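## Task

Inside the pantry cabinet there is a yellow sponge. Put it on the second level up from the bottom, where the cabinet floor counts as the lowest level and not its first shelf, then close the cabinet door. The robot must not tip over or finish leaning. The sponge and door must stay in place without the robot holding them at the end.

## Robot and tools

ROBOT. TidyBot++: a wheeled base (0.54 m long, 0.50 m wide, 0.38 m tall) with one seven-joint arm and a two-finger gripper. The shoulder sits 0.12 m ahead of the base centre and 0.68 m up. Segments: upper arm 0.42 m, forearm 0.31 m, hand 0.31 m to the hand point (midway between the finger pads). The arm begins folded, hand pointing down, reaching up to 0.08 m beyond the base front, elbow up to 1.15 m high. A downward-pointing hand reaches at most about 0.94 m high, and only near the base. Loose objects may occasionally get nudged by the scene.

FRAMES. Base frame: origin on the floor below the base centre, x forward, y left, z up. hand_pose is reported in it; the hand's z axis runs out along the fingers, and the fingers move along its y axis. Odometry frame is the base frame at scene start; heading is positive leftward, -3.142 to 3.142. base_tilt is in degrees, positive when leaning forward or right.

execute_actions. Argument actions: a list holding one action or none (empty list = just report state and images). An action may contain base, joints, speeds. base takes exactly one relative move from where the base last measured itself: translate_m (metres, forward +, -2 to 2), strafe_m (metres, left +, -2 to 2) or rotate_rad (radians, counter-clockwise from above +, -6.3 to 6.3). joints is a dictionary of absolute targets for the single arm, by name: joint_1_rad (any angle; vertical axis, positive is clockwise from above, opposite to rotate_rad), joint_2_rad shoulder -2.249 to 2.249, joint_3_rad any angle, joint_4_rad elbow -2.579 to 2.579, joint_5_rad any angle, joint_6_rad wrist -2.099 to 2.099, joint_7_rad any angle (hand down: positive is counter-clockwise from above; at 1.57 fingers open left-right), gripper_pos 0 (open) to 1 (closed), gap about 85 x (1 - gripper_pos) mm. Unbounded joints go the short way; for big turns send steps under half a turn. speeds caps top speed for that action: translate_m and strafe_m 0.05 to 0.5 m/s, rotate_rad 0.1 to 1.57 rad/s (maximum is default). A base move needing over 8.667 s is refused; an action lasts at most 15 s. Unknown keys or out-of-range numbers refuse the whole call. cameras: list of base_camera, wrist_camera or all; omitted/null means all, [] means none. A joint or base omitted may still be pushing toward an earlier target.

ARM GEOMETRY. With joint_1_rad 0, joint_3_rad 3.14, joint_5_rad 0 the arm stays in the x-z plane. Tilt from vertical (forward +): upper arm = j2, forearm = j2 - j4, hand = j2 - j4 - j6. Hand point lies ahead of the shoulder by the sum of length x sin(angle), above it by the sum of length x cos(angle). Joints turn up to 1.39 rad/s (1.22 for joints 5-7).

OTHER TOOLS. wait: seconds 0 to 10, commands nothing, returns state and images. zoom_image: camera (base_camera or wrist_camera) and region [x0, y0, x1, y1] in pixels from the top-left, at most 504 x 504, on that camera's latest full image. finished_scene: scene = number of the current scene; it ends the scene irreversibly after the last command is held, reports success, and opens the next task. Replying without a tool call ends everything.

RESULTS. base_status and joint_status: done (base: wheels turned the commanded amount, even if slipping); off_target (resting short of target, maybe still pushing); contact_stop or time_out (target dropped, holding position); not_followed with 'joint command not followed' and a 'cause:' line means a self-collision check held back the arm targets (the gripper still moves; the held targets may be retried later). on_its_own lists uncommanded motion. A blocked base shoves hard until timeout and may still say done though short. motor_effort is percent of maximum, peak in brackets, noisy. 'ARM HIT' means the arm struck the base or itself hard; nothing prevents arm-base contact. Gripper at 1 reporting done means it holds nothing; off_target means an object stopped it. Closed fingertips reach about 20 mm past the hand point.

ACCURACY. Friction and load leave the hand a centimetre or more off; correct by sending last command + (wanted - read) per joint. Do not command a loaded joint to its read angle (it sinks). Odometry drifts a few centimetres and degrees over many moves. Trust camera images for true positions. Calibration: base_camera pinhole 644x364; wrist_camera fisheye 644x476, looking where the hand points; poses given in base frame, with small errors.

FAULTS AND SAFETY. Torque sensors: joints 1-4 fault at 104.5 N m (warn 56.7), joints 5-7 at 51.3 (warn 29.4); a fault freezes the arm and gripper 10 s and skips the rest of the call, the base continues. Holding loads heats motors: MOTOR HOT from 60 °C, OVER-TEMPERATURE FAULT at 75 °C with the arm sagging and joints reading limit_stop_at_motor_heat; resend targets. Avoid driving while the arm is snagged above about 0.8 m, pushing or pulling sideways on a raised hand, or pressing the arm into edges: these can tilt or topple the robot; retract the arm or back away to recover. Avoid drops, slips, door slams, hard hits and heavy pushes.

Each tool is called after "Request:" by a JSON object that holds its "op" and its "data", one argument or row to a line.

## Session

Request:
{"op": "execute_actions", "data": {
  "actions": []
}}

Scene clock: 0.00 s.
base_odometry: x=+0.000 y=+0.000 heading=+0.000 (m, m, rad; odometry frame)
base_tilt: forward=+0.8 right=+0.1 (deg)
base_status: not commanded
joint_positions: joint_1_rad=+0.051 joint_2_rad=-0.323 joint_3_rad=+3.170 joint_4_rad=-2.533 joint_5_rad=-0.030 joint_6_rad=-0.884 joint_7_rad=+1.527 gripper_pos=+0.000
joint_status: not commanded
motor_effort: joint_1_rad=-2 joint_2_rad=-2 joint_3_rad=+1 joint_4_rad=+15 joint_5_rad=+1 joint_6_rad=+2 joint_7_rad=+1 (%)
hand_pose: x=+0.2529 y=-0.0008 z=+0.5824 quat_wxyz=(-0.016, +0.997, -0.070, +0.023) (m; base frame)
pictures: base_camera, wrist_camera
camera_calibration (this result's frames):
wrist_camera: T_world_to_cam=[[-0.11603, -0.991129, -0.0648155, 0.0744233], [-0.991108, 0.119812, -0.0578805, 0.341313], [0.0651327, 0.0575233, -0.996217, 0.700057], [0, 0, 0, 1]] pos_world=[0.301317, -0.0074, 0.721988]
Images, in order (width x height): base_camera 644x364, wrist_camera 644x476.

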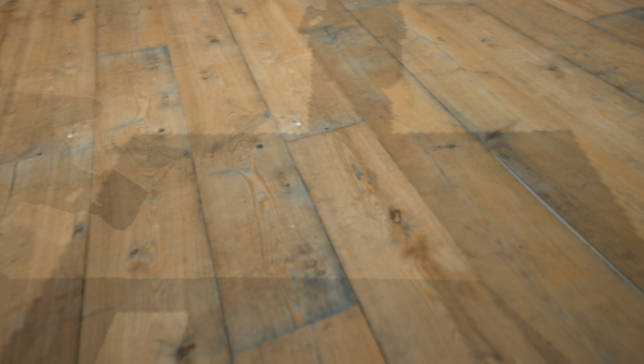

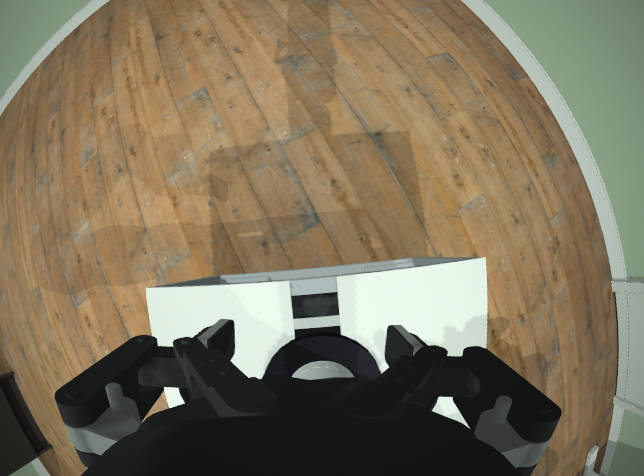

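Request:
{"op": "execute_actions", "data": {
  "actions": [
    {"joints":{"joint_1_rad":-1.5,"joint_2_rad":-0.335,"joint_3_rad":3.14,"joint_4_rad":-2.544,"joint_5_rad":0,"joint_6_rad":0.4,"joint_7_rad":1.57}}
  ],
  "cameras": ["wrist_camera"]
}}

Request:
{"op": "execute_actions", "data": {
  "actions": [
    {"joints":{"joint_1_rad":-3.4}}
  ],
  "cameras": ["wrist_camera"]
}}

Scene clock: 4.47 s.
base_odometry: x=+0.000 y=+0.000 heading=+0.000 (m, m, rad; odometry frame)
base_tilt: forward=+0.7 right=+0.1 (deg)
base_status: not commanded
joint_positions: joint_1_rad=-1.480 joint_2_rad=-0.323 joint_3_rad=+3.157 joint_4_rad=-2.533 joint_5_rad=-0.030 joint_6_rad=+0.360 joint_7_rad=+1.540 gripper_pos=+0.000
joint_status: all done
motor_effort: joint_1_rad=-1(2) joint_2_rad=-7(8) joint_3_rad=+1(1) joint_4_rad=+20(20) joint_5_rad=+0(0) joint_6_rad=+9(9) joint_7_rad=+1(0) (%)
hand_pose: x=+0.1655 y=+0.4154 z=+0.8069 quat_wxyz=(-0.414, +0.613, +0.513, +0.436) (m; base frame)
pictures: wrist_camera
camera_calibration (this result's frames):
wrist_camera: T_world_to_cam=[[0.994253, -0.0962442, -0.0468871, -0.0785417], [-0.0704179, -0.258035, -0.963566, 0.953264], [0.0806391, 0.96133, -0.263329, -0.0639629], [0, 0, 0, 1]] pos_world=[0.150375, 0.299906, 0.898007]
Images, in order (width x height): wrist_camera 644x476.

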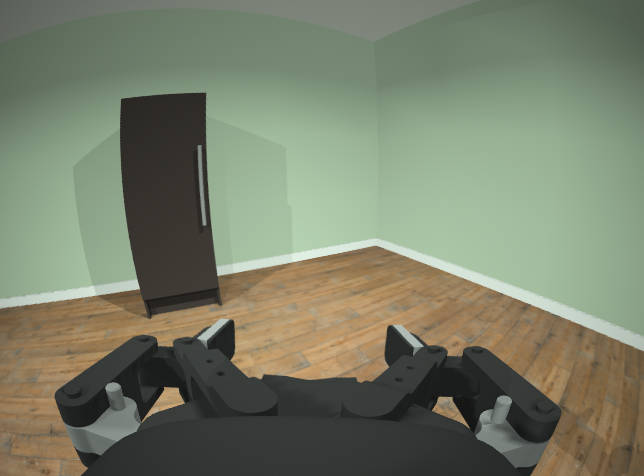

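Scene clock: 7.50 s.
base_odometry: x=+0.000 y=+0.000 heading=+0.000 (m, m, rad; odometry frame)
base_tilt: forward=+0.7 right=+0.1 (deg)
base_status: not commanded
joint_positions: joint_1_rad=-3.380 joint_2_rad=-0.323 joint_3_rad=+3.154 joint_4_rad=-2.533 joint_5_rad=-0.030 joint_6_rad=+0.360 joint_7_rad=+1.540 gripper_pos=+0.000
joint_status: all done
motor_effort: joint_1_rad=-1(1) joint_2_rad=-7(7) joint_3_rad=+1(1) joint_4_rad=+20(20) joint_5_rad=+0(1) joint_6_rad=+9(9) joint_7_rad=+1(1) (%)
hand_pose: x=-0.2889 y=-0.0914 z=+0.8069 quat_wxyz=(-0.595, -0.062, +0.797, -0.083) (m; base frame)
pictures: wrist_camera
camera_calibration (this result's frames):
wrist_camera: T_world_to_cam=[[-0.232646, 0.971469, -0.0460842, 0.0669112], [0.26672, 0.0181626, -0.963603, 0.913154], [-0.935274, -0.23647, -0.263335, 0.0569595], [0, 0, 0, 1]] pos_world=[-0.174717, -0.0681181, 0.898001]
Images, in order (width x height): wrist_camera 644x476.

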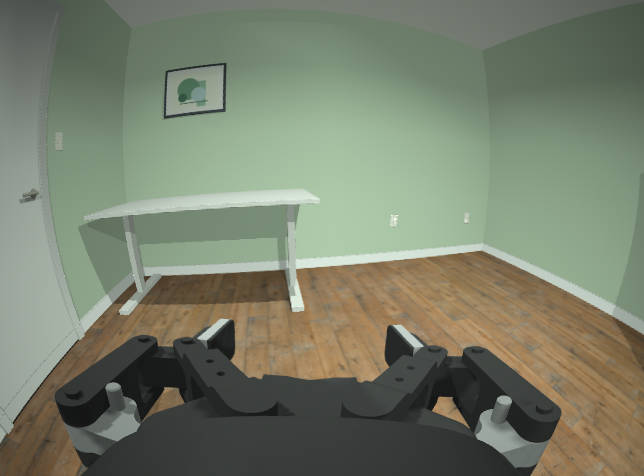

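Request:
{"op": "execute_actions", "data": {
  "actions": [
    {"base":{"rotate_rad":1.95},"joints":{"joint_1_rad":-1.7}}
  ],
  "cameras": []
}}

Request:
{"op": "execute_actions", "data": {
  "actions": [
    {"base":{"strafe_m":-0.32},"joints":{"joint_1_rad":0.01,"joint_6_rad":0.67}}
  ],
  "cameras": []
}}

Request:
{"op": "execute_actions", "data": {
  "actions": [
    {"base":{"translate_m":1.0}}
  ]
}}

Scene clock: 12.97 s.
base_odometry: x=+0.000 y=+0.000 heading=+1.949 (m, m, rad; odometry frame)
base_tilt: forward=+0.7 right=+0.1 (deg)
base_status: done
joint_positions: joint_1_rad=-1.719 joint_2_rad=-0.323 joint_3_rad=+3.154 joint_4_rad=-2.533 joint_5_rad=-0.030 joint_6_rad=+0.360 joint_7_rad=+1.540 gripper_pos=+0.000
joint_status: all done
motor_effort: joint_1_rad=-1(0) joint_2_rad=-7(7) joint_3_rad=+1(1) joint_4_rad=+20(20) joint_5_rad=+0(0) joint_6_rad=+9(9) joint_7_rad=+1(1) (%)
hand_pose: x=+0.0646 y=+0.4144 z=+0.8069 quat_wxyz=(-0.463, +0.546, +0.583, +0.384) (m; base frame)
pictures: none
No camera images: the call's "cameras" was empty. Leave "cameras" out to get every camera's image.

Scene clock: 15.87 s.
base_odometry: x=+0.297 y=+0.119 heading=+1.950 (m, m, rad; odometry frame)
base_tilt: forward=+0.7 right=+0.1 (deg)
base_status: done
joint_positions: joint_1_rad=-0.010 joint_2_rad=-0.326 joint_3_rad=+3.154 joint_4_rad=-2.533 joint_5_rad=-0.030 joint_6_rad=+0.628 joint_7_rad=+1.540 gripper_pos=+0.000
joint_status: all done
motor_effort: joint_1_rad=-1(2) joint_2_rad=-7(11) joint_3_rad=+1(0) joint_4_rad=+20(21) joint_5_rad=+0(1) joint_6_rad=+10(9) joint_7_rad=+1(1) (%)
hand_pose: x=+0.5484 y=-0.0059 z=+0.8906 quat_wxyz=(-0.014, +0.710, -0.028, +0.704) (m; base frame)
pictures: none
No camera images: the call's "cameras" was empty. Leave "cameras" out to get every camera's image.

Scene clock: 19.23 s.
base_odometry: x=-0.073 y=+1.048 heading=+1.950 (m, m, rad; odometry frame)
base_tilt: forward=+0.8 right=+0.1 (deg)
base_status: done
joint_positions: joint_1_rad=-0.010 joint_2_rad=-0.327 joint_3_rad=+3.154 joint_4_rad=-2.533 joint_5_rad=-0.030 joint_6_rad=+0.630 joint_7_rad=+1.540 gripper_pos=+0.000
joint_status: not commanded
motor_effort: joint_1_rad=-1(0) joint_2_rad=-6(10) joint_3_rad=+1(1) joint_4_rad=+20(21) joint_5_rad=+0(0) joint_6_rad=+9(10) joint_7_rad=+1(1) (%)
hand_pose: x=+0.5483 y=-0.0060 z=+0.8915 quat_wxyz=(-0.014, +0.709, -0.028, +0.705) (m; base frame)
pictures: base_camera, wrist_camera
camera_calibration (this result's frames):
wrist_camera: T_world_to_cam=[[0.0103263, -0.999217, -0.0382016, 0.0305301], [0.00679788, 0.0382729, -0.999244, 0.944203], [0.999924, 0.0100588, 0.00718777, -0.418318], [0, 0, 0, 1]] pos_world=[0.411552, -0.00142351, 0.947663]
Images, in order (width x height): base_camera 644x364, wrist_camera 644x476.

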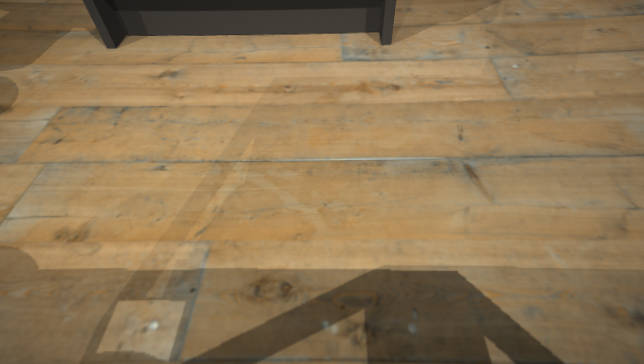

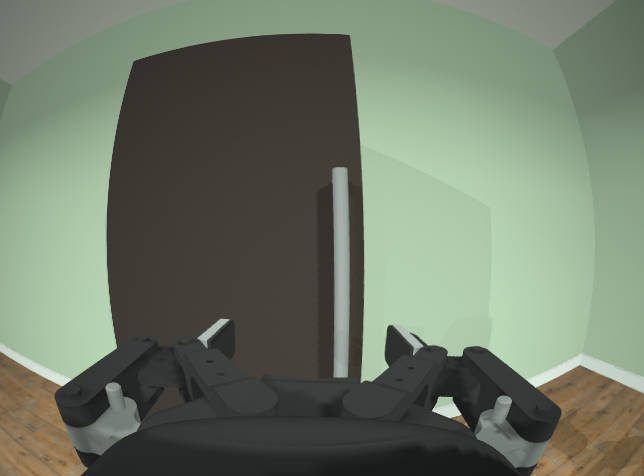

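Request:
{"op": "execute_actions", "data": {
  "actions": [
    {"base":{"strafe_m":-0.05}}
  ],
  "cameras": []
}}

Request:
{"op": "execute_actions", "data": {
  "actions": [
    {"base":{"translate_m":0.2},"speeds":{"translate_m":0.25}}
  ]
}}

Scene clock: 22.60 s.
base_odometry: x=-0.026 y=+1.067 heading=+1.950 (m, m, rad; odometry frame)
base_tilt: forward=+0.8 right=+0.1 (deg)
base_status: done
joint_positions: joint_1_rad=-0.008 joint_2_rad=-0.327 joint_3_rad=+3.152 joint_4_rad=-2.533 joint_5_rad=-0.030 joint_6_rad=+0.630 joint_7_rad=+1.540 gripper_pos=+0.000
joint_status: not commanded
motor_effort: joint_1_rad=-1(0) joint_2_rad=-7(8) joint_3_rad=+1(2) joint_4_rad=+20(20) joint_5_rad=+1(1) joint_6_rad=+9(9) joint_7_rad=+1(1) (%)
hand_pose: x=+0.5483 y=-0.0058 z=+0.8916 quat_wxyz=(-0.014, +0.709, -0.028, +0.705) (m; base frame)
pictures: none
No camera images: the call's "cameras" was empty. Leave "cameras" out to get every camera's image.

Scene clock: 24.27 s.
base_odometry: x=-0.100 y=+1.253 heading=+1.950 (m, m, rad; odometry frame)
base_tilt: forward=+0.7 right=+0.1 (deg)
base_status: done
joint_positions: joint_1_rad=-0.008 joint_2_rad=-0.327 joint_3_rad=+3.152 joint_4_rad=-2.534 joint_5_rad=-0.030 joint_6_rad=+0.631 joint_7_rad=+1.540 gripper_pos=+0.000
joint_status: not commanded
motor_effort: joint_1_rad=-1(2) joint_2_rad=-7(9) joint_3_rad=+1(1) joint_4_rad=+20(21) joint_5_rad=+0(0) joint_6_rad=+10(10) joint_7_rad=+1(1) (%)
hand_pose: x=+0.5481 y=-0.0059 z=+0.8921 quat_wxyz=(-0.014, +0.708, -0.028, +0.705) (m; base frame)
pictures: base_camera, wrist_camera
camera_calibration (this result's frames):
wrist_camera: T_world_to_cam=[[0.0104517, -0.999239, -0.0375756, 0.0300756], [0.00834316, 0.0376635, -0.999256, 0.943911], [0.999911, 0.0101304, 0.00873046, -0.419528], [0, 0, 0, 1]] pos_world=[0.411301, -0.00124832, 0.948001]
Images, in order (width x height): base_camera 644x364, wrist_camera 644x476.

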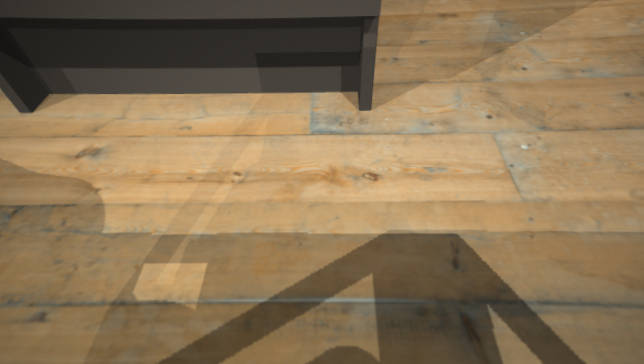

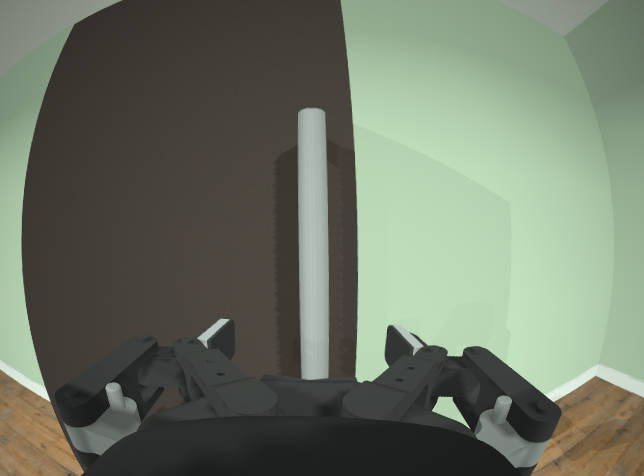

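Request:
{"op": "execute_actions", "data": {
  "actions": [
    {"base":{"translate_m":0.075},"speeds":{"translate_m":0.1}}
  ],
  "cameras": ["wrist_camera"]
}}

Request:
{"op": "execute_actions", "data": {
  "actions": [
    {"joints":{"gripper_pos":1}}
  ],
  "cameras": ["wrist_camera"]
}}

Request:
{"op": "execute_actions", "data": {
  "actions": [
    {"base":{"translate_m":-0.063},"speeds":{"translate_m":0.1}}
  ],
  "cameras": []
}}

Request:
{"op": "execute_actions", "data": {
  "actions": [
    {"base":{"strafe_m":0.08},"joints":{"joint_1_rad":0.16},"speeds":{"strafe_m":0.3}}
  ],
  "cameras": []
}}

Request:
{"op": "execute_actions", "data": {
  "actions": [
    {"base":{"translate_m":-0.051},"speeds":{"translate_m":0.1}}
  ],
  "cameras": []
}}

Request:
{"op": "execute_actions", "data": {
  "actions": [
    {"base":{"strafe_m":0.088},"joints":{"joint_1_rad":0.31},"speeds":{"strafe_m":0.3}}
  ]
}}

Scene clock: 28.80 s.
base_odometry: x=-0.128 y=+1.323 heading=+1.950 (m, m, rad; odometry frame)
base_tilt: forward=+0.7 right=+0.1 (deg)
base_status: done
joint_positions: joint_1_rad=-0.008 joint_2_rad=-0.327 joint_3_rad=+3.152 joint_4_rad=-2.534 joint_5_rad=-0.030 joint_6_rad=+0.631 joint_7_rad=+1.540 gripper_pos=+0.000
joint_status: not commanded
motor_effort: joint_1_rad=-1(1) joint_2_rad=-7(9) joint_3_rad=+1(1) joint_4_rad=+20(21) joint_5_rad=+1(1) joint_6_rad=+9(10) joint_7_rad=+1(1) (%)
hand_pose: x=+0.5481 y=-0.0059 z=+0.8921 quat_wxyz=(-0.014, +0.708, -0.028, +0.705) (m; base frame)
pictures: wrist_camera
camera_calibration (this result's frames):
wrist_camera: T_world_to_cam=[[0.0104571, -0.999239, -0.0375737, 0.0300732], [0.00852768, 0.0376635, -0.999254, 0.943882], [0.999909, 0.0101289, 0.00891504, -0.419664], [0, 0, 0, 1]] pos_world=[0.411262, -0.00124885, 0.948049]
Images, in order (width x height): wrist_camera 644x476.

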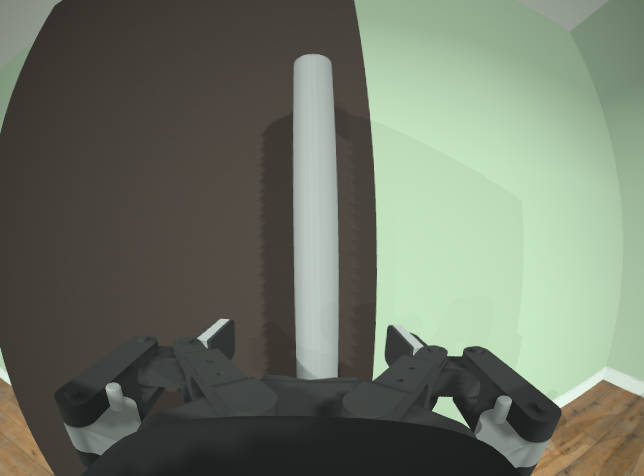

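Scene clock: 30.20 s.
base_odometry: x=-0.128 y=+1.322 heading=+1.950 (m, m, rad; odometry frame)
base_tilt: forward=+0.7 right=+0.1 (deg)
base_status: not commanded
joint_positions: joint_1_rad=+0.006 joint_2_rad=-0.330 joint_3_rad=+3.149 joint_4_rad=-2.536 joint_5_rad=-0.024 joint_6_rad=+0.631 joint_7_rad=+1.548 gripper_pos=+0.772
joint_status: gripper_pos off_target (ended at +0.772, target +1.000)
motor_effort: joint_1_rad=-5(8) joint_2_rad=-8(8) joint_3_rad=-3(6) joint_4_rad=+21(25) joint_5_rad=+3(5) joint_6_rad=+10(10) joint_7_rad=+1(1) (%)
hand_pose: x=+0.5469 y=-0.0092 z=+0.8920 quat_wxyz=(-0.006, +0.708, -0.025, +0.706) (m; base frame)
pictures: wrist_camera
camera_calibration (this result's frames):
wrist_camera: T_world_to_cam=[[0.00338666, -0.999734, -0.0227922, 0.0174641], [0.00933976, 0.022823, -0.999696, 0.943723], [0.999951, 0.00317276, 0.00941457, -0.418987], [0, 0, 0, 1]] pos_world=[0.410093, -0.00274981, 0.947779]
Images, in order (width x height): wrist_camera 644x476.

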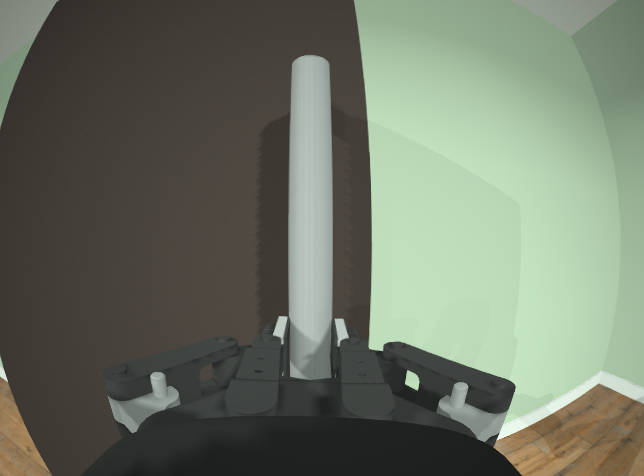

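Scene clock: 31.40 s.
base_odometry: x=-0.105 y=+1.264 heading=+1.950 (m, m, rad; odometry frame)
base_tilt: forward=+0.7 right=+0.1 (deg)
base_status: done
joint_positions: joint_1_rad=+0.007 joint_2_rad=-0.328 joint_3_rad=+3.134 joint_4_rad=-2.536 joint_5_rad=-0.018 joint_6_rad=+0.632 joint_7_rad=+1.549 gripper_pos=+0.775
joint_status: not commanded
motor_effort: joint_1_rad=+1(4) joint_2_rad=-10(12) joint_3_rad=+3(6) joint_4_rad=+19(23) joint_5_rad=-2(4) joint_6_rad=+10(13) joint_7_rad=+0(0) (%)
hand_pose: x=+0.5473 y=-0.0015 z=+0.8918 quat_wxyz=(-0.008, +0.709, -0.016, +0.705) (m; base frame)
pictures: none
No camera images: the call's "cameras" was empty. Leave "cameras" out to get every camera's image.

Scene clock: 32.53 s.
base_odometry: x=-0.179 y=+1.234 heading=+1.950 (m, m, rad; odometry frame)
base_tilt: forward=+0.7 right=+0.1 (deg)
base_status: done
joint_positions: joint_1_rad=+0.162 joint_2_rad=-0.328 joint_3_rad=+3.145 joint_4_rad=-2.536 joint_5_rad=-0.018 joint_6_rad=+0.632 joint_7_rad=+1.550 gripper_pos=+0.778
joint_status: all done
motor_effort: joint_1_rad=-1(6) joint_2_rad=-8(10) joint_3_rad=+0(4) joint_4_rad=+21(23) joint_5_rad=-1(1) joint_6_rad=+10(12) joint_7_rad=+0(0) (%)
hand_pose: x=+0.5412 y=-0.0726 z=+0.8917 quat_wxyz=(+0.049, +0.705, -0.075, +0.704) (m; base frame)
pictures: none
No camera images: the call's "cameras" was empty. Leave "cameras" out to get every camera's image.

Scene clock: 33.60 s.
base_odometry: x=-0.160 y=+1.187 heading=+1.950 (m, m, rad; odometry frame)
base_tilt: forward=+0.7 right=+0.1 (deg)
base_status: done
joint_positions: joint_1_rad=+0.153 joint_2_rad=-0.328 joint_3_rad=+3.127 joint_4_rad=-2.536 joint_5_rad=-0.016 joint_6_rad=+0.633 joint_7_rad=+1.550 gripper_pos=+0.782
joint_status: not commanded
motor_effort: joint_1_rad=+3(4) joint_2_rad=-9(10) joint_3_rad=+5(6) joint_4_rad=+19(23) joint_5_rad=-3(4) joint_6_rad=+10(13) joint_7_rad=+0(0) (%)
hand_pose: x=+0.5429 y=-0.0598 z=+0.8916 quat_wxyz=(+0.042, +0.706, -0.063, +0.704) (m; base frame)
pictures: none
No camera images: the call's "cameras" was empty. Leave "cameras" out to get every camera's image.

Scene clock: 34.80 s.
base_odometry: x=-0.242 y=+1.154 heading=+1.950 (m, m, rad; odometry frame)
base_tilt: forward=+0.7 right=+0.1 (deg)
base_status: done
joint_positions: joint_1_rad=+0.317 joint_2_rad=-0.328 joint_3_rad=+3.148 joint_4_rad=-2.537 joint_5_rad=-0.016 joint_6_rad=+0.633 joint_7_rad=+1.550 gripper_pos=+0.787
joint_status: all done
motor_effort: joint_1_rad=-4(6) joint_2_rad=-7(10) joint_3_rad=-1(4) joint_4_rad=+21(22) joint_5_rad=+1(3) joint_6_rad=+10(11) joint_7_rad=+0(0) (%)
hand_pose: x=+0.5246 y=-0.1376 z=+0.8916 quat_wxyz=(+0.104, +0.697, -0.129, +0.698) (m; base frame)
pictures: base_camera, wrist_camera
camera_calibration (this result's frames):
wrist_camera: T_world_to_cam=[[-0.296752, -0.954844, -0.014541, 0.0453705], [0.0124789, 0.0113482, -0.999858, 0.943319], [0.954873, -0.296891, 0.00854784, -0.413091], [0, 0, 0, 1]] pos_world=[0.396142, -0.0900264, 0.947375]
Images, in order (width x height): base_camera 644x364, wrist_camera 644x476.

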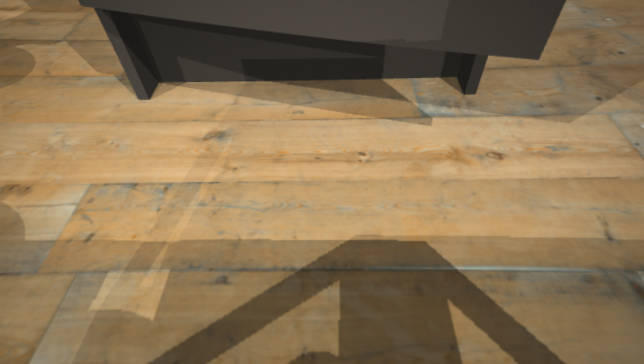

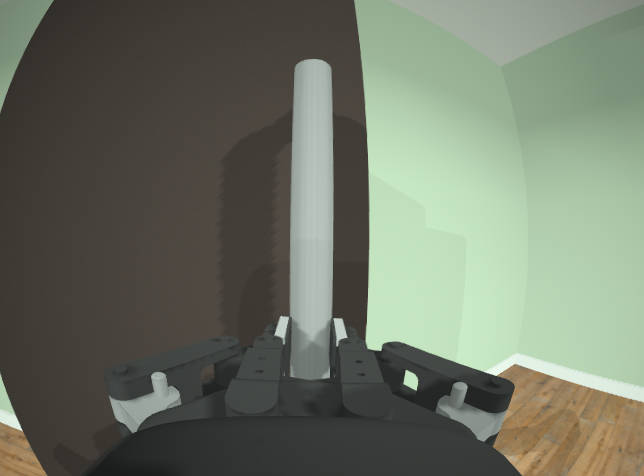

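Request:
{"op": "execute_actions", "data": {
  "actions": [
    {"base":{"translate_m":-0.03},"speeds":{"translate_m":0.1}}
  ],
  "cameras": []
}}

Request:
{"op": "execute_actions", "data": {
  "actions": [
    {"base":{"strafe_m":0.095},"joints":{"joint_1_rad":0.46},"speeds":{"strafe_m":0.3}}
  ],
  "cameras": []
}}

Request:
{"op": "execute_actions", "data": {
  "actions": [
    {"base":{"translate_m":-0.025},"speeds":{"translate_m":0.1}}
  ],
  "cameras": []
}}

Request:
{"op": "execute_actions", "data": {
  "actions": [
    {"base":{"strafe_m":0.1},"joints":{"joint_1_rad":0.61},"speeds":{"strafe_m":0.3}}
  ],
  "cameras": []
}}

Request:
{"op": "execute_actions", "data": {
  "actions": [
    {"base":{"strafe_m":0.1},"joints":{"joint_1_rad":0.76},"speeds":{"strafe_m":0.3}}
  ],
  "cameras": []
}}

Request:
{"op": "execute_actions", "data": {
  "actions": [
    {"base":{"strafe_m":0.098},"joints":{"joint_1_rad":0.91},"speeds":{"strafe_m":0.3}}
  ]
}}

Scene clock: 38.03 s.
base_odometry: x=-0.231 y=+1.126 heading=+1.950 (m, m, rad; odometry frame)
base_tilt: forward=+0.7 right=+0.1 (deg)
base_status: done
joint_positions: joint_1_rad=+0.308 joint_2_rad=-0.329 joint_3_rad=+3.133 joint_4_rad=-2.537 joint_5_rad=-0.016 joint_6_rad=+0.633 joint_7_rad=+1.550 gripper_pos=+0.792
joint_status: not commanded
motor_effort: joint_1_rad=+2(3) joint_2_rad=-8(12) joint_3_rad=+4(5) joint_4_rad=+19(23) joint_5_rad=-2(3) joint_6_rad=+9(11) joint_7_rad=+0(0) (%)
hand_pose: x=+0.5277 y=-0.1271 z=+0.8914 quat_wxyz=(+0.098, +0.699, -0.120, +0.699) (m; base frame)
pictures: none
No camera images: the call's "cameras" was empty. Leave "cameras" out to get every camera's image.

Scene clock: 39.27 s.
base_odometry: x=-0.319 y=+1.091 heading=+1.950 (m, m, rad; odometry frame)
base_tilt: forward=+0.7 right=+0.1 (deg)
base_status: done
joint_positions: joint_1_rad=+0.474 joint_2_rad=-0.329 joint_3_rad=+3.154 joint_4_rad=-2.537 joint_5_rad=-0.016 joint_6_rad=+0.633 joint_7_rad=+1.550 gripper_pos=+0.801
joint_status: all done
motor_effort: joint_1_rad=-4(8) joint_2_rad=-7(9) joint_3_rad=-3(5) joint_4_rad=+20(22) joint_5_rad=+2(4) joint_6_rad=+9(11) joint_7_rad=+0(0) (%)
hand_pose: x=+0.4965 y=-0.2021 z=+0.8915 quat_wxyz=(+0.160, +0.684, -0.187, +0.687) (m; base frame)
pictures: none
No camera images: the call's "cameras" was empty. Leave "cameras" out to get every camera's image.

Scene clock: 40.07 s.
base_odometry: x=-0.310 y=+1.067 heading=+1.950 (m, m, rad; odometry frame)
base_tilt: forward=+0.7 right=+0.1 (deg)
base_status: done
joint_positions: joint_1_rad=+0.467 joint_2_rad=-0.331 joint_3_rad=+3.142 joint_4_rad=-2.540 joint_5_rad=-0.016 joint_6_rad=+0.634 joint_7_rad=+1.550 gripper_pos=+0.999
joint_status: not commanded
on_its_own: gripper_pos moved +0.198 to your old target +1.000
motor_effort: joint_1_rad=+0(5) joint_2_rad=-6(11) joint_3_rad=+1(2) joint_4_rad=+20(30) joint_5_rad=+0(2) joint_6_rad=+9(10) joint_7_rad=+1(0) (%)
hand_pose: x=+0.4994 y=-0.1937 z=+0.8911 quat_wxyz=(+0.155, +0.686, -0.179, +0.688) (m; base frame)
pictures: none
No camera images: the call's "cameras" was empty. Leave "cameras" out to get every camera's image.

Scene clock: 41.33 s.
base_odometry: x=-0.403 y=+1.030 heading=+1.950 (m, m, rad; odometry frame)
base_tilt: forward=+0.7 right=+0.1 (deg)
base_status: done
joint_positions: joint_1_rad=+0.589 joint_2_rad=-0.331 joint_3_rad=+3.142 joint_4_rad=-2.540 joint_5_rad=-0.016 joint_6_rad=+0.634 joint_7_rad=+1.550 gripper_pos=+0.999
joint_status: all done
motor_effort: joint_1_rad=+0(1) joint_2_rad=-7(9) joint_3_rad=+1(1) joint_4_rad=+20(21) joint_5_rad=+0(1) joint_6_rad=+10(10) joint_7_rad=+1(1) (%)
hand_pose: x=+0.4729 y=-0.2388 z=+0.8911 quat_wxyz=(+0.197, +0.673, -0.220, +0.678) (m; base frame)
pictures: none
No camera images: the call's "cameras" was empty. Leave "cameras" out to get every camera's image.

Scene clock: 42.60 s.
base_odometry: x=-0.496 y=+0.993 heading=+1.950 (m, m, rad; odometry frame)
base_tilt: forward=+0.7 right=+0.1 (deg)
base_status: done
joint_positions: joint_1_rad=+0.739 joint_2_rad=-0.331 joint_3_rad=+3.142 joint_4_rad=-2.540 joint_5_rad=-0.016 joint_6_rad=+0.634 joint_7_rad=+1.550 gripper_pos=+0.999
joint_status: all done
motor_effort: joint_1_rad=-1(1) joint_2_rad=-7(9) joint_3_rad=+1(1) joint_4_rad=+20(21) joint_5_rad=+0(1) joint_6_rad=+10(10) joint_7_rad=+1(1) (%)
hand_pose: x=+0.4333 y=-0.2889 z=+0.8911 quat_wxyz=(+0.247, +0.655, -0.270, +0.661) (m; base frame)
pictures: none
No camera images: the call's "cameras" was empty. Leave "cameras" out to get every camera's image.

Scene clock: 43.87 s.
base_odometry: x=-0.587 y=+0.957 heading=+1.950 (m, m, rad; odometry frame)
base_tilt: forward=+0.7 right=+0.1 (deg)
base_status: done
joint_positions: joint_1_rad=+0.889 joint_2_rad=-0.331 joint_3_rad=+3.142 joint_4_rad=-2.540 joint_5_rad=-0.016 joint_6_rad=+0.634 joint_7_rad=+1.550 gripper_pos=+0.999
joint_status: all done
motor_effort: joint_1_rad=-1(2) joint_2_rad=-7(9) joint_3_rad=+1(1) joint_4_rad=+20(21) joint_5_rad=+0(1) joint_6_rad=+9(10) joint_7_rad=+1(1) (%)
hand_pose: x=+0.3866 y=-0.3326 z=+0.8911 quat_wxyz=(+0.296, +0.633, -0.319, +0.641) (m; base frame)
pictures: base_camera, wrist_camera
camera_calibration (this result's frames):
wrist_camera: T_world_to_cam=[[-0.763223, -0.646014, -0.012535, 0.0994768], [0.0153989, 0.00120849, -0.999881, 0.942362], [0.645952, -0.763325, 0.00902557, -0.375401], [0, 0, 0, 1]] pos_world=[0.303903, -0.223428, 0.946885]
Images, in order (width x height): base_camera 644x364, wrist_camera 644x476.

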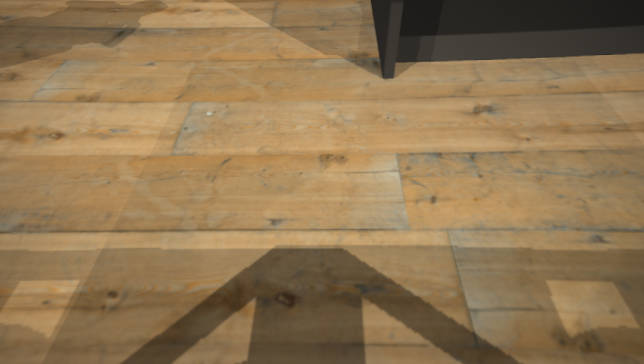

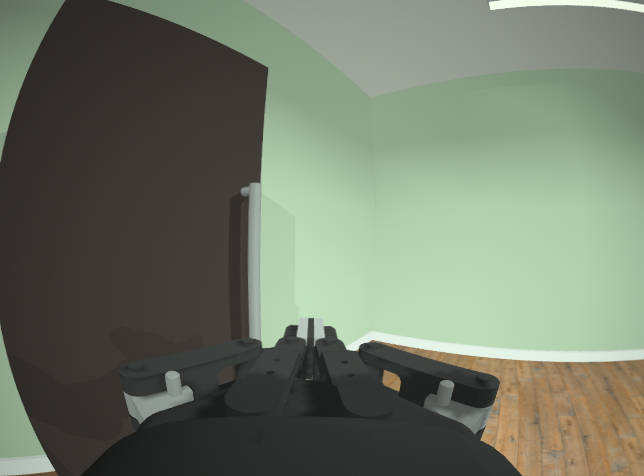

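Request:
{"op": "execute_actions", "data": {
  "actions": [
    {"base":{"translate_m":-0.1},"joints":{"joint_1_rad":0.0,"gripper_pos":0}}
  ],
  "cameras": []
}}

Request:
{"op": "execute_actions", "data": {
  "actions": [
    {"base":{"strafe_m":-0.561}}
  ],
  "cameras": []
}}

Request:
{"op": "execute_actions", "data": {
  "actions": [
    {"base":{"translate_m":0.285},"speeds":{"translate_m":0.2}}
  ]
}}

Scene clock: 48.13 s.
base_odometry: x=-0.550 y=+0.863 heading=+1.950 (m, m, rad; odometry frame)
base_tilt: forward=+0.7 right=+0.1 (deg)
base_status: done
joint_positions: joint_1_rad=+0.020 joint_2_rad=-0.331 joint_3_rad=+3.142 joint_4_rad=-2.540 joint_5_rad=-0.016 joint_6_rad=+0.634 joint_7_rad=+1.550 gripper_pos=+0.000
joint_status: all done
motor_effort: joint_1_rad=-1(2) joint_2_rad=-7(9) joint_3_rad=+1(2) joint_4_rad=+20(21) joint_5_rad=+0(1) joint_6_rad=+9(10) joint_7_rad=+1(1) (%)
hand_pose: x=+0.5458 y=-0.0102 z=+0.8912 quat_wxyz=(-0.001, +0.708, -0.022, +0.706) (m; base frame)
pictures: none
No camera images: the call's "cameras" was empty. Leave "cameras" out to get every camera's image.

Scene clock: 50.63 s.
base_odometry: x=-0.029 y=+1.071 heading=+1.950 (m, m, rad; odometry frame)
base_tilt: forward=+0.7 right=+0.1 (deg)
base_status: done
joint_positions: joint_1_rad=+0.019 joint_2_rad=-0.331 joint_3_rad=+3.142 joint_4_rad=-2.540 joint_5_rad=-0.016 joint_6_rad=+0.634 joint_7_rad=+1.550 gripper_pos=+0.000
joint_status: not commanded
motor_effort: joint_1_rad=-1(0) joint_2_rad=-7(7) joint_3_rad=+1(2) joint_4_rad=+20(20) joint_5_rad=+0(0) joint_6_rad=+9(9) joint_7_rad=+1(1) (%)
hand_pose: x=+0.5458 y=-0.0099 z=+0.8912 quat_wxyz=(-0.002, +0.708, -0.022, +0.706) (m; base frame)
pictures: none
No camera images: the call's "cameras" was empty. Leave "cameras" out to get every camera's image.

Scene clock: 52.83 s.
base_odometry: x=-0.134 y=+1.336 heading=+1.950 (m, m, rad; odometry frame)
base_tilt: forward=+0.7 right=+0.1 (deg)
base_status: done
joint_positions: joint_1_rad=+0.019 joint_2_rad=-0.331 joint_3_rad=+3.142 joint_4_rad=-2.540 joint_5_rad=-0.016 joint_6_rad=+0.634 joint_7_rad=+1.550 gripper_pos=+0.000
joint_status: not commanded
motor_effort: joint_1_rad=-1(0) joint_2_rad=-7(9) joint_3_rad=+1(1) joint_4_rad=+20(21) joint_5_rad=+0(0) joint_6_rad=+9(10) joint_7_rad=+1(1) (%)
hand_pose: x=+0.5458 y=-0.0099 z=+0.8912 quat_wxyz=(-0.002, +0.708, -0.022, +0.706) (m; base frame)
pictures: base_camera, wrist_camera
camera_calibration (this result's frames):
wrist_camera: T_world_to_cam=[[0.00189678, -0.99992, -0.0125256, 0.00842082], [0.00911092, 0.0125424, -0.99988, 0.943103], [0.999957, 0.00178244, 0.00913398, -0.417613], [0, 0, 0, 1]] pos_world=[0.408986, -0.00266423, 0.94691]
Images, in order (width x height): base_camera 644x364, wrist_camera 644x476.

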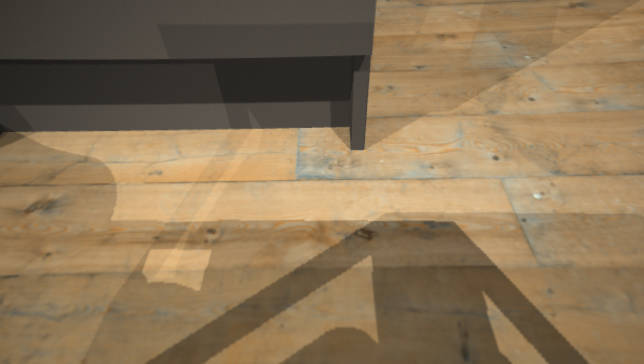

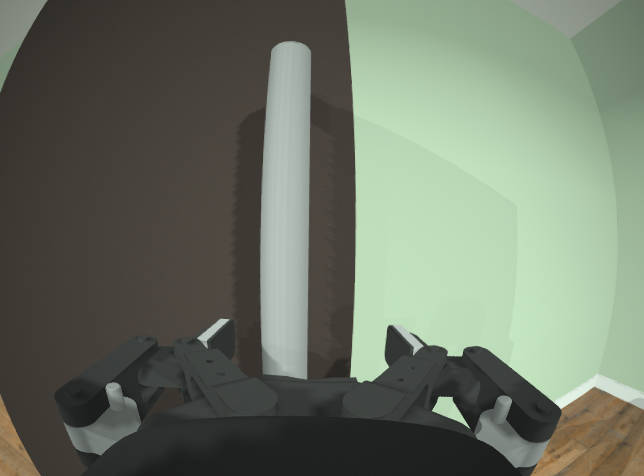

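Request:
{"op": "execute_actions", "data": {
  "actions": [
    {"base":{"strafe_m":0.017},"speeds":{"strafe_m":0.1}}
  ],
  "cameras": []
}}

Request:
{"op": "execute_actions", "data": {
  "actions": [
    {"base":{"translate_m":0.015},"speeds":{"translate_m":0.1}}
  ],
  "cameras": []
}}

Request:
{"op": "execute_actions", "data": {
  "actions": [
    {"joints":{"gripper_pos":1}}
  ],
  "cameras": ["wrist_camera"]
}}

Request:
{"op": "execute_actions", "data": {
  "actions": [
    {"base":{"translate_m":-0.06},"speeds":{"translate_m":0.07}}
  ],
  "cameras": []
}}

Request:
{"op": "execute_actions", "data": {
  "actions": [
    {"base":{"strafe_m":0.08},"joints":{"joint_1_rad":0.16},"speeds":{"strafe_m":0.3}}
  ],
  "cameras": []
}}

Request:
{"op": "execute_actions", "data": {
  "actions": [
    {"base":{"translate_m":-0.045},"speeds":{"translate_m":0.07}}
  ],
  "cameras": []
}}

Request:
{"op": "execute_actions", "data": {
  "actions": [
    {"base":{"strafe_m":0.088},"joints":{"joint_1_rad":0.31},"speeds":{"strafe_m":0.3}}
  ]
}}

Scene clock: 56.57 s.
base_odometry: x=-0.150 y=+1.330 heading=+1.949 (m, m, rad; odometry frame)
base_tilt: forward=+0.7 right=+0.1 (deg)
base_status: done
joint_positions: joint_1_rad=+0.018 joint_2_rad=-0.331 joint_3_rad=+3.142 joint_4_rad=-2.540 joint_5_rad=-0.016 joint_6_rad=+0.634 joint_7_rad=+1.550 gripper_pos=+0.000
joint_status: not commanded
motor_effort: joint_1_rad=-2(1) joint_2_rad=-7(8) joint_3_rad=+1(2) joint_4_rad=+20(20) joint_5_rad=+0(0) joint_6_rad=+9(9) joint_7_rad=+1(1) (%)
hand_pose: x=+0.5458 y=-0.0094 z=+0.8912 quat_wxyz=(-0.002, +0.708, -0.022, +0.706) (m; base frame)
pictures: none
No camera images: the call's "cameras" was empty. Leave "cameras" out to get every camera's image.

Scene clock: 57.27 s.
base_odometry: x=-0.155 y=+1.344 heading=+1.950 (m, m, rad; odometry frame)
base_tilt: forward=+0.8 right=+0.1 (deg)
base_status: done
joint_positions: joint_1_rad=+0.018 joint_2_rad=-0.331 joint_3_rad=+3.142 joint_4_rad=-2.540 joint_5_rad=-0.016 joint_6_rad=+0.634 joint_7_rad=+1.550 gripper_pos=+0.000
joint_status: not commanded
motor_effort: joint_1_rad=+0(1) joint_2_rad=-7(8) joint_3_rad=+1(1) joint_4_rad=+20(21) joint_5_rad=+0(1) joint_6_rad=+10(10) joint_7_rad=+1(1) (%)
hand_pose: x=+0.5458 y=-0.0094 z=+0.8912 quat_wxyz=(-0.002, +0.708, -0.022, +0.706) (m; base frame)
pictures: none
No camera images: the call's "cameras" was empty. Leave "cameras" out to get every camera's image.

Scene clock: 58.63 s.
base_odometry: x=-0.155 y=+1.344 heading=+1.950 (m, m, rad; odometry frame)
base_tilt: forward=+0.7 right=+0.1 (deg)
base_status: not commanded
joint_positions: joint_1_rad=+0.018 joint_2_rad=-0.332 joint_3_rad=+3.150 joint_4_rad=-2.541 joint_5_rad=-0.015 joint_6_rad=+0.634 joint_7_rad=+1.550 gripper_pos=+0.748
joint_status: gripper_pos off_target (ended at +0.748, target +1.000)
motor_effort: joint_1_rad=+0(13) joint_2_rad=-7(7) joint_3_rad=+2(10) joint_4_rad=+22(24) joint_5_rad=-1(7) joint_6_rad=+10(10) joint_7_rad=+0(0) (%)
hand_pose: x=+0.5455 y=-0.0127 z=+0.8912 quat_wxyz=(+0.000, +0.708, -0.025, +0.706) (m; base frame)
pictures: wrist_camera
camera_calibration (this result's frames):
wrist_camera: T_world_to_cam=[[-0.00347469, -0.999894, -0.0141369, 0.0098998], [0.00950618, 0.0141033, -0.999855, 0.942903], [0.999949, -0.00360857, 0.00945617, -0.417697], [0, 0, 0, 1]] pos_world=[0.408747, -0.00490657, 0.946856]
Images, in order (width x height): wrist_camera 644x476.

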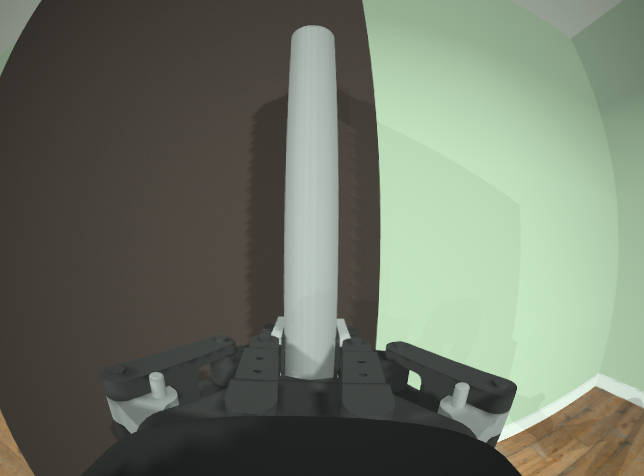

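Scene clock: 60.00 s.
base_odometry: x=-0.133 y=+1.288 heading=+1.949 (m, m, rad; odometry frame)
base_tilt: forward=+0.8 right=+0.1 (deg)
base_status: done
joint_positions: joint_1_rad=+0.008 joint_2_rad=-0.330 joint_3_rad=+3.140 joint_4_rad=-2.540 joint_5_rad=-0.015 joint_6_rad=+0.635 joint_7_rad=+1.551 gripper_pos=+0.748
joint_status: not commanded
motor_effort: joint_1_rad=+1(1) joint_2_rad=-10(11) joint_3_rad=+3(4) joint_4_rad=+18(23) joint_5_rad=-2(2) joint_6_rad=+10(13) joint_7_rad=+0(1) (%)
hand_pose: x=+0.5463 y=-0.0037 z=+0.8910 quat_wxyz=(-0.006, +0.708, -0.016, +0.706) (m; base frame)
pictures: none
No camera images: the call's "cameras" was empty. Leave "cameras" out to get every camera's image.

Scene clock: 61.13 s.
base_odometry: x=-0.208 y=+1.258 heading=+1.949 (m, m, rad; odometry frame)
base_tilt: forward=+0.7 right=+0.1 (deg)
base_status: done
joint_positions: joint_1_rad=+0.173 joint_2_rad=-0.330 joint_3_rad=+3.158 joint_4_rad=-2.540 joint_5_rad=-0.015 joint_6_rad=+0.635 joint_7_rad=+1.553 gripper_pos=+0.748
joint_status: all done
motor_effort: joint_1_rad=-5(9) joint_2_rad=-7(10) joint_3_rad=-3(6) joint_4_rad=+21(22) joint_5_rad=+1(3) joint_6_rad=+10(11) joint_7_rad=-1(1) (%)
hand_pose: x=+0.5385 y=-0.0825 z=+0.8910 quat_wxyz=(+0.057, +0.704, -0.082, +0.703) (m; base frame)
pictures: none
No camera images: the call's "cameras" was empty. Leave "cameras" out to get every camera's image.

Scene clock: 62.30 s.
base_odometry: x=-0.191 y=+1.216 heading=+1.949 (m, m, rad; odometry frame)
base_tilt: forward=+0.7 right=+0.1 (deg)
base_status: done
joint_positions: joint_1_rad=+0.166 joint_2_rad=-0.329 joint_3_rad=+3.138 joint_4_rad=-2.540 joint_5_rad=-0.015 joint_6_rad=+0.635 joint_7_rad=+1.553 gripper_pos=+0.748
joint_status: not commanded
motor_effort: joint_1_rad=+0(5) joint_2_rad=-9(11) joint_3_rad=+2(4) joint_4_rad=+19(23) joint_5_rad=-2(3) joint_6_rad=+10(12) joint_7_rad=+0(1) (%)
hand_pose: x=+0.5405 y=-0.0704 z=+0.8910 quat_wxyz=(+0.051, +0.705, -0.071, +0.704) (m; base frame)
pictures: none
No camera images: the call's "cameras" was empty. Leave "cameras" out to get every camera's image.

Scene clock: 63.50 s.
base_odometry: x=-0.273 y=+1.184 heading=+1.949 (m, m, rad; odometry frame)
base_tilt: forward=+0.7 right=+0.1 (deg)
base_status: done
joint_positions: joint_1_rad=+0.334 joint_2_rad=-0.330 joint_3_rad=+3.165 joint_4_rad=-2.540 joint_5_rad=-0.015 joint_6_rad=+0.635 joint_7_rad=+1.555 gripper_pos=+0.748
joint_status: all done
motor_effort: joint_1_rad=-6(9) joint_2_rad=-6(9) joint_3_rad=-4(6) joint_4_rad=+21(23) joint_5_rad=+1(3) joint_6_rad=+9(10) joint_7_rad=-1(1) (%)
hand_pose: x=+0.5188 y=-0.1518 z=+0.8910 quat_wxyz=(+0.116, +0.695, -0.141, +0.696) (m; base frame)
pictures: base_camera, wrist_camera
camera_calibration (this result's frames):
wrist_camera: T_world_to_cam=[[-0.327788, -0.944646, -0.0141124, 0.0474307], [0.0129158, 0.0104556, -0.999862, 0.942606], [0.944663, -0.327925, 0.00877365, -0.411408], [0, 0, 0, 1]] pos_world=[0.392015, -0.0999611, 0.946754]
Images, in order (width x height): base_camera 644x364, wrist_camera 644x476.

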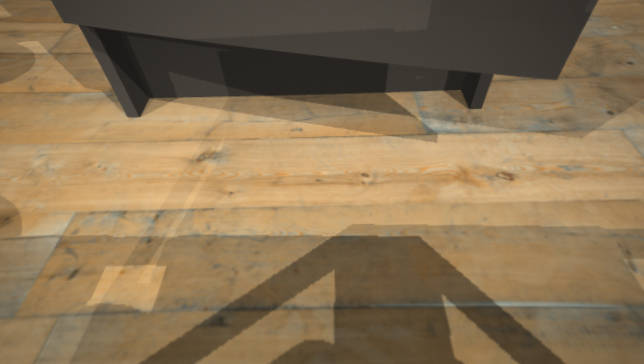

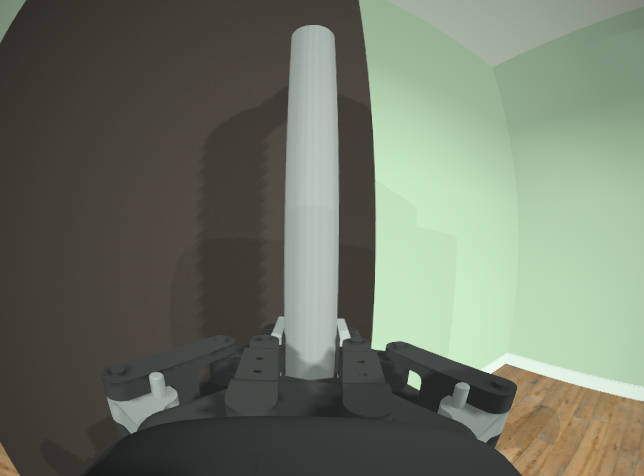

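Request:
{"op": "execute_actions", "data": {
  "actions": [
    {"base":{"translate_m":-0.036},"speeds":{"translate_m":0.07}}
  ],
  "cameras": []
}}

Request:
{"op": "execute_actions", "data": {
  "actions": [
    {"base":{"strafe_m":0.085},"joints":{"joint_1_rad":0.46},"speeds":{"strafe_m":0.3}}
  ],
  "cameras": []
}}

Request:
{"op": "execute_actions", "data": {
  "actions": [
    {"base":{"translate_m":-0.025},"speeds":{"translate_m":0.07}}
  ],
  "cameras": []
}}

Request:
{"op": "execute_actions", "data": {
  "actions": [
    {"base":{"strafe_m":0.093},"joints":{"joint_1_rad":0.61},"speeds":{"strafe_m":0.3}}
  ],
  "cameras": []
}}

Request:
{"op": "execute_actions", "data": {
  "actions": [
    {"base":{"strafe_m":0.095},"joints":{"joint_1_rad":0.76},"speeds":{"strafe_m":0.3}}
  ],
  "cameras": []
}}

Request:
{"op": "execute_actions", "data": {
  "actions": [
    {"base":{"strafe_m":0.093},"joints":{"joint_1_rad":0.91},"speeds":{"strafe_m":0.3}}
  ],
  "cameras": []
}}

Request:
{"op": "execute_actions", "data": {
  "actions": [
    {"base":{"strafe_m":0.097},"joints":{"joint_1_rad":1.06},"speeds":{"strafe_m":0.3}}
  ]
}}

Scene clock: 68.80 s.
base_odometry: x=-0.260 y=+1.150 heading=+1.949 (m, m, rad; odometry frame)
base_tilt: forward=+0.7 right=+0.1 (deg)
base_status: done
joint_positions: joint_1_rad=+0.322 joint_2_rad=-0.329 joint_3_rad=+3.144 joint_4_rad=-2.540 joint_5_rad=-0.015 joint_6_rad=+0.636 joint_7_rad=+1.555 gripper_pos=+0.748
joint_status: not commanded
motor_effort: joint_1_rad=-1(7) joint_2_rad=-9(11) joint_3_rad=+1(4) joint_4_rad=+19(24) joint_5_rad=+0(2) joint_6_rad=+10(13) joint_7_rad=+0(1) (%)
hand_pose: x=+0.5236 y=-0.1378 z=+0.8910 quat_wxyz=(+0.107, +0.697, -0.127, +0.697) (m; base frame)
pictures: none
No camera images: the call's "cameras" was empty. Leave "cameras" out to get every camera's image.

Scene clock: 69.97 s.
base_odometry: x=-0.338 y=+1.119 heading=+1.949 (m, m, rad; odometry frame)
base_tilt: forward=+0.7 right=+0.1 (deg)
base_status: done
joint_positions: joint_1_rad=+0.482 joint_2_rad=-0.330 joint_3_rad=+3.163 joint_4_rad=-2.540 joint_5_rad=-0.015 joint_6_rad=+0.636 joint_7_rad=+1.555 gripper_pos=+0.748
joint_status: all done
motor_effort: joint_1_rad=-5(10) joint_2_rad=-7(9) joint_3_rad=-4(6) joint_4_rad=+21(23) joint_5_rad=+2(4) joint_6_rad=+10(11) joint_7_rad=-1(1) (%)
hand_pose: x=+0.4923 y=-0.2084 z=+0.8910 quat_wxyz=(+0.167, +0.682, -0.191, +0.686) (m; base frame)
pictures: none
No camera images: the call's "cameras" was empty. Leave "cameras" out to get every camera's image.

Scene clock: 70.83 s.
base_odometry: x=-0.329 y=+1.095 heading=+1.949 (m, m, rad; odometry frame)
base_tilt: forward=+0.8 right=+0.1 (deg)
base_status: done
joint_positions: joint_1_rad=+0.472 joint_2_rad=-0.330 joint_3_rad=+3.145 joint_4_rad=-2.540 joint_5_rad=-0.014 joint_6_rad=+0.636 joint_7_rad=+1.555 gripper_pos=+0.748
joint_status: not commanded
motor_effort: joint_1_rad=-2(6) joint_2_rad=-9(10) joint_3_rad=+1(4) joint_4_rad=+19(23) joint_5_rad=+0(3) joint_6_rad=+10(12) joint_7_rad=+0(1) (%)
hand_pose: x=+0.4983 y=-0.1967 z=+0.8911 quat_wxyz=(+0.159, +0.685, -0.179, +0.688) (m; base frame)
pictures: none
No camera images: the call's "cameras" was empty. Leave "cameras" out to get every camera's image.

Scene clock: 72.07 s.
base_odometry: x=-0.416 y=+1.061 heading=+1.949 (m, m, rad; odometry frame)
base_tilt: forward=+0.7 right=+0.1 (deg)
base_status: done
joint_positions: joint_1_rad=+0.634 joint_2_rad=-0.332 joint_3_rad=+3.166 joint_4_rad=-2.542 joint_5_rad=-0.014 joint_6_rad=+0.636 joint_7_rad=+1.555 gripper_pos=+0.748
joint_status: all done
motor_effort: joint_1_rad=-7(9) joint_2_rad=-5(10) joint_3_rad=-5(7) joint_4_rad=+20(24) joint_5_rad=+2(4) joint_6_rad=+9(12) joint_7_rad=-1(1) (%)
hand_pose: x=+0.4550 y=-0.2631 z=+0.8910 quat_wxyz=(+0.219, +0.665, -0.243, +0.671) (m; base frame)
pictures: none
No camera images: the call's "cameras" was empty. Leave "cameras" out to get every camera's image.

Scene clock: 73.30 s.
base_odometry: x=-0.504 y=+1.026 heading=+1.949 (m, m, rad; odometry frame)
base_tilt: forward=+0.7 right=+0.1 (deg)
base_status: done
joint_positions: joint_1_rad=+0.798 joint_2_rad=-0.332 joint_3_rad=+3.179 joint_4_rad=-2.543 joint_5_rad=-0.014 joint_6_rad=+0.637 joint_7_rad=+1.557 gripper_pos=+0.748
joint_status: all done
motor_effort: joint_1_rad=-9(12) joint_2_rad=-6(7) joint_3_rad=-7(9) joint_4_rad=+21(24) joint_5_rad=+3(5) joint_6_rad=+9(11) joint_7_rad=-1(1) (%)
hand_pose: x=+0.4030 y=-0.3184 z=+0.8910 quat_wxyz=(+0.276, +0.641, -0.301, +0.650) (m; base frame)
pictures: none
No camera images: the call's "cameras" was empty. Leave "cameras" out to get every camera's image.

Scene clock: 74.53 s.
base_odometry: x=-0.590 y=+0.991 heading=+1.949 (m, m, rad; odometry frame)
base_tilt: forward=+0.7 right=+0.1 (deg)
base_status: done
joint_positions: joint_1_rad=+0.947 joint_2_rad=-0.334 joint_3_rad=+3.182 joint_4_rad=-2.544 joint_5_rad=-0.014 joint_6_rad=+0.637 joint_7_rad=+1.558 gripper_pos=+0.748
joint_status: all done
motor_effort: joint_1_rad=-8(12) joint_2_rad=-6(8) joint_3_rad=-7(11) joint_4_rad=+21(26) joint_5_rad=+4(7) joint_6_rad=+10(12) joint_7_rad=-1(2) (%)
hand_pose: x=+0.3509 y=-0.3576 z=+0.8911 quat_wxyz=(+0.325, +0.616, -0.350, +0.627) (m; base frame)
pictures: none
No camera images: the call's "cameras" was empty. Leave "cameras" out to get every camera's image.

Scene clock: 75.77 s.
base_odometry: x=-0.680 y=+0.955 heading=+1.949 (m, m, rad; odometry frame)
base_tilt: forward=+0.7 right=+0.1 (deg)
base_status: done
joint_positions: joint_1_rad=+1.079 joint_2_rad=-0.334 joint_3_rad=+3.180 joint_4_rad=-2.544 joint_5_rad=-0.014 joint_6_rad=+0.637 joint_7_rad=+1.558 gripper_pos=+0.748
joint_status: all done
motor_effort: joint_1_rad=-6(13) joint_2_rad=-8(9) joint_3_rad=-4(11) joint_4_rad=+19(26) joint_5_rad=+3(6) joint_6_rad=+10(13) joint_7_rad=-1(2) (%)
hand_pose: x=+0.3027 y=-0.3844 z=+0.8911 quat_wxyz=(+0.365, +0.592, -0.388, +0.604) (m; base frame)
pictures: base_camera, wrist_camera
camera_calibration (this result's frames):
wrist_camera: T_world_to_cam=[[-0.888239, -0.459098, -0.0161298, 0.114874], [0.0193031, -0.00221953, -0.999811, 0.94112], [0.458975, -0.888383, 0.0108335, -0.353805], [0, 0, 0, 1]] pos_world=[0.246257, -0.259487, 0.946628]
Images, in order (width x height): base_camera 644x364, wrist_camera 644x476.

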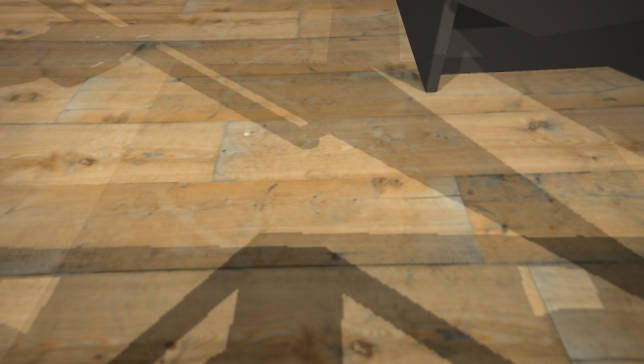

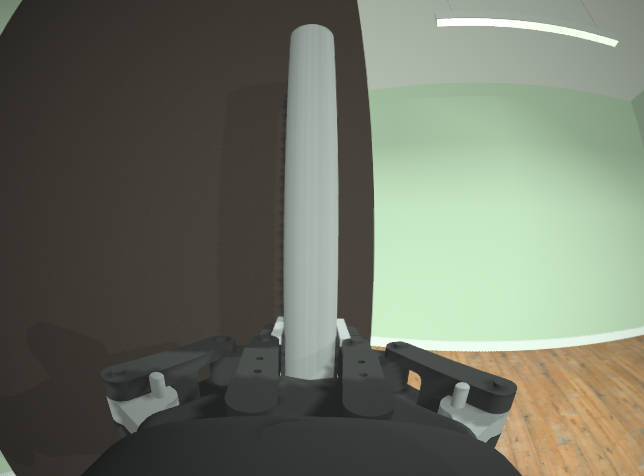

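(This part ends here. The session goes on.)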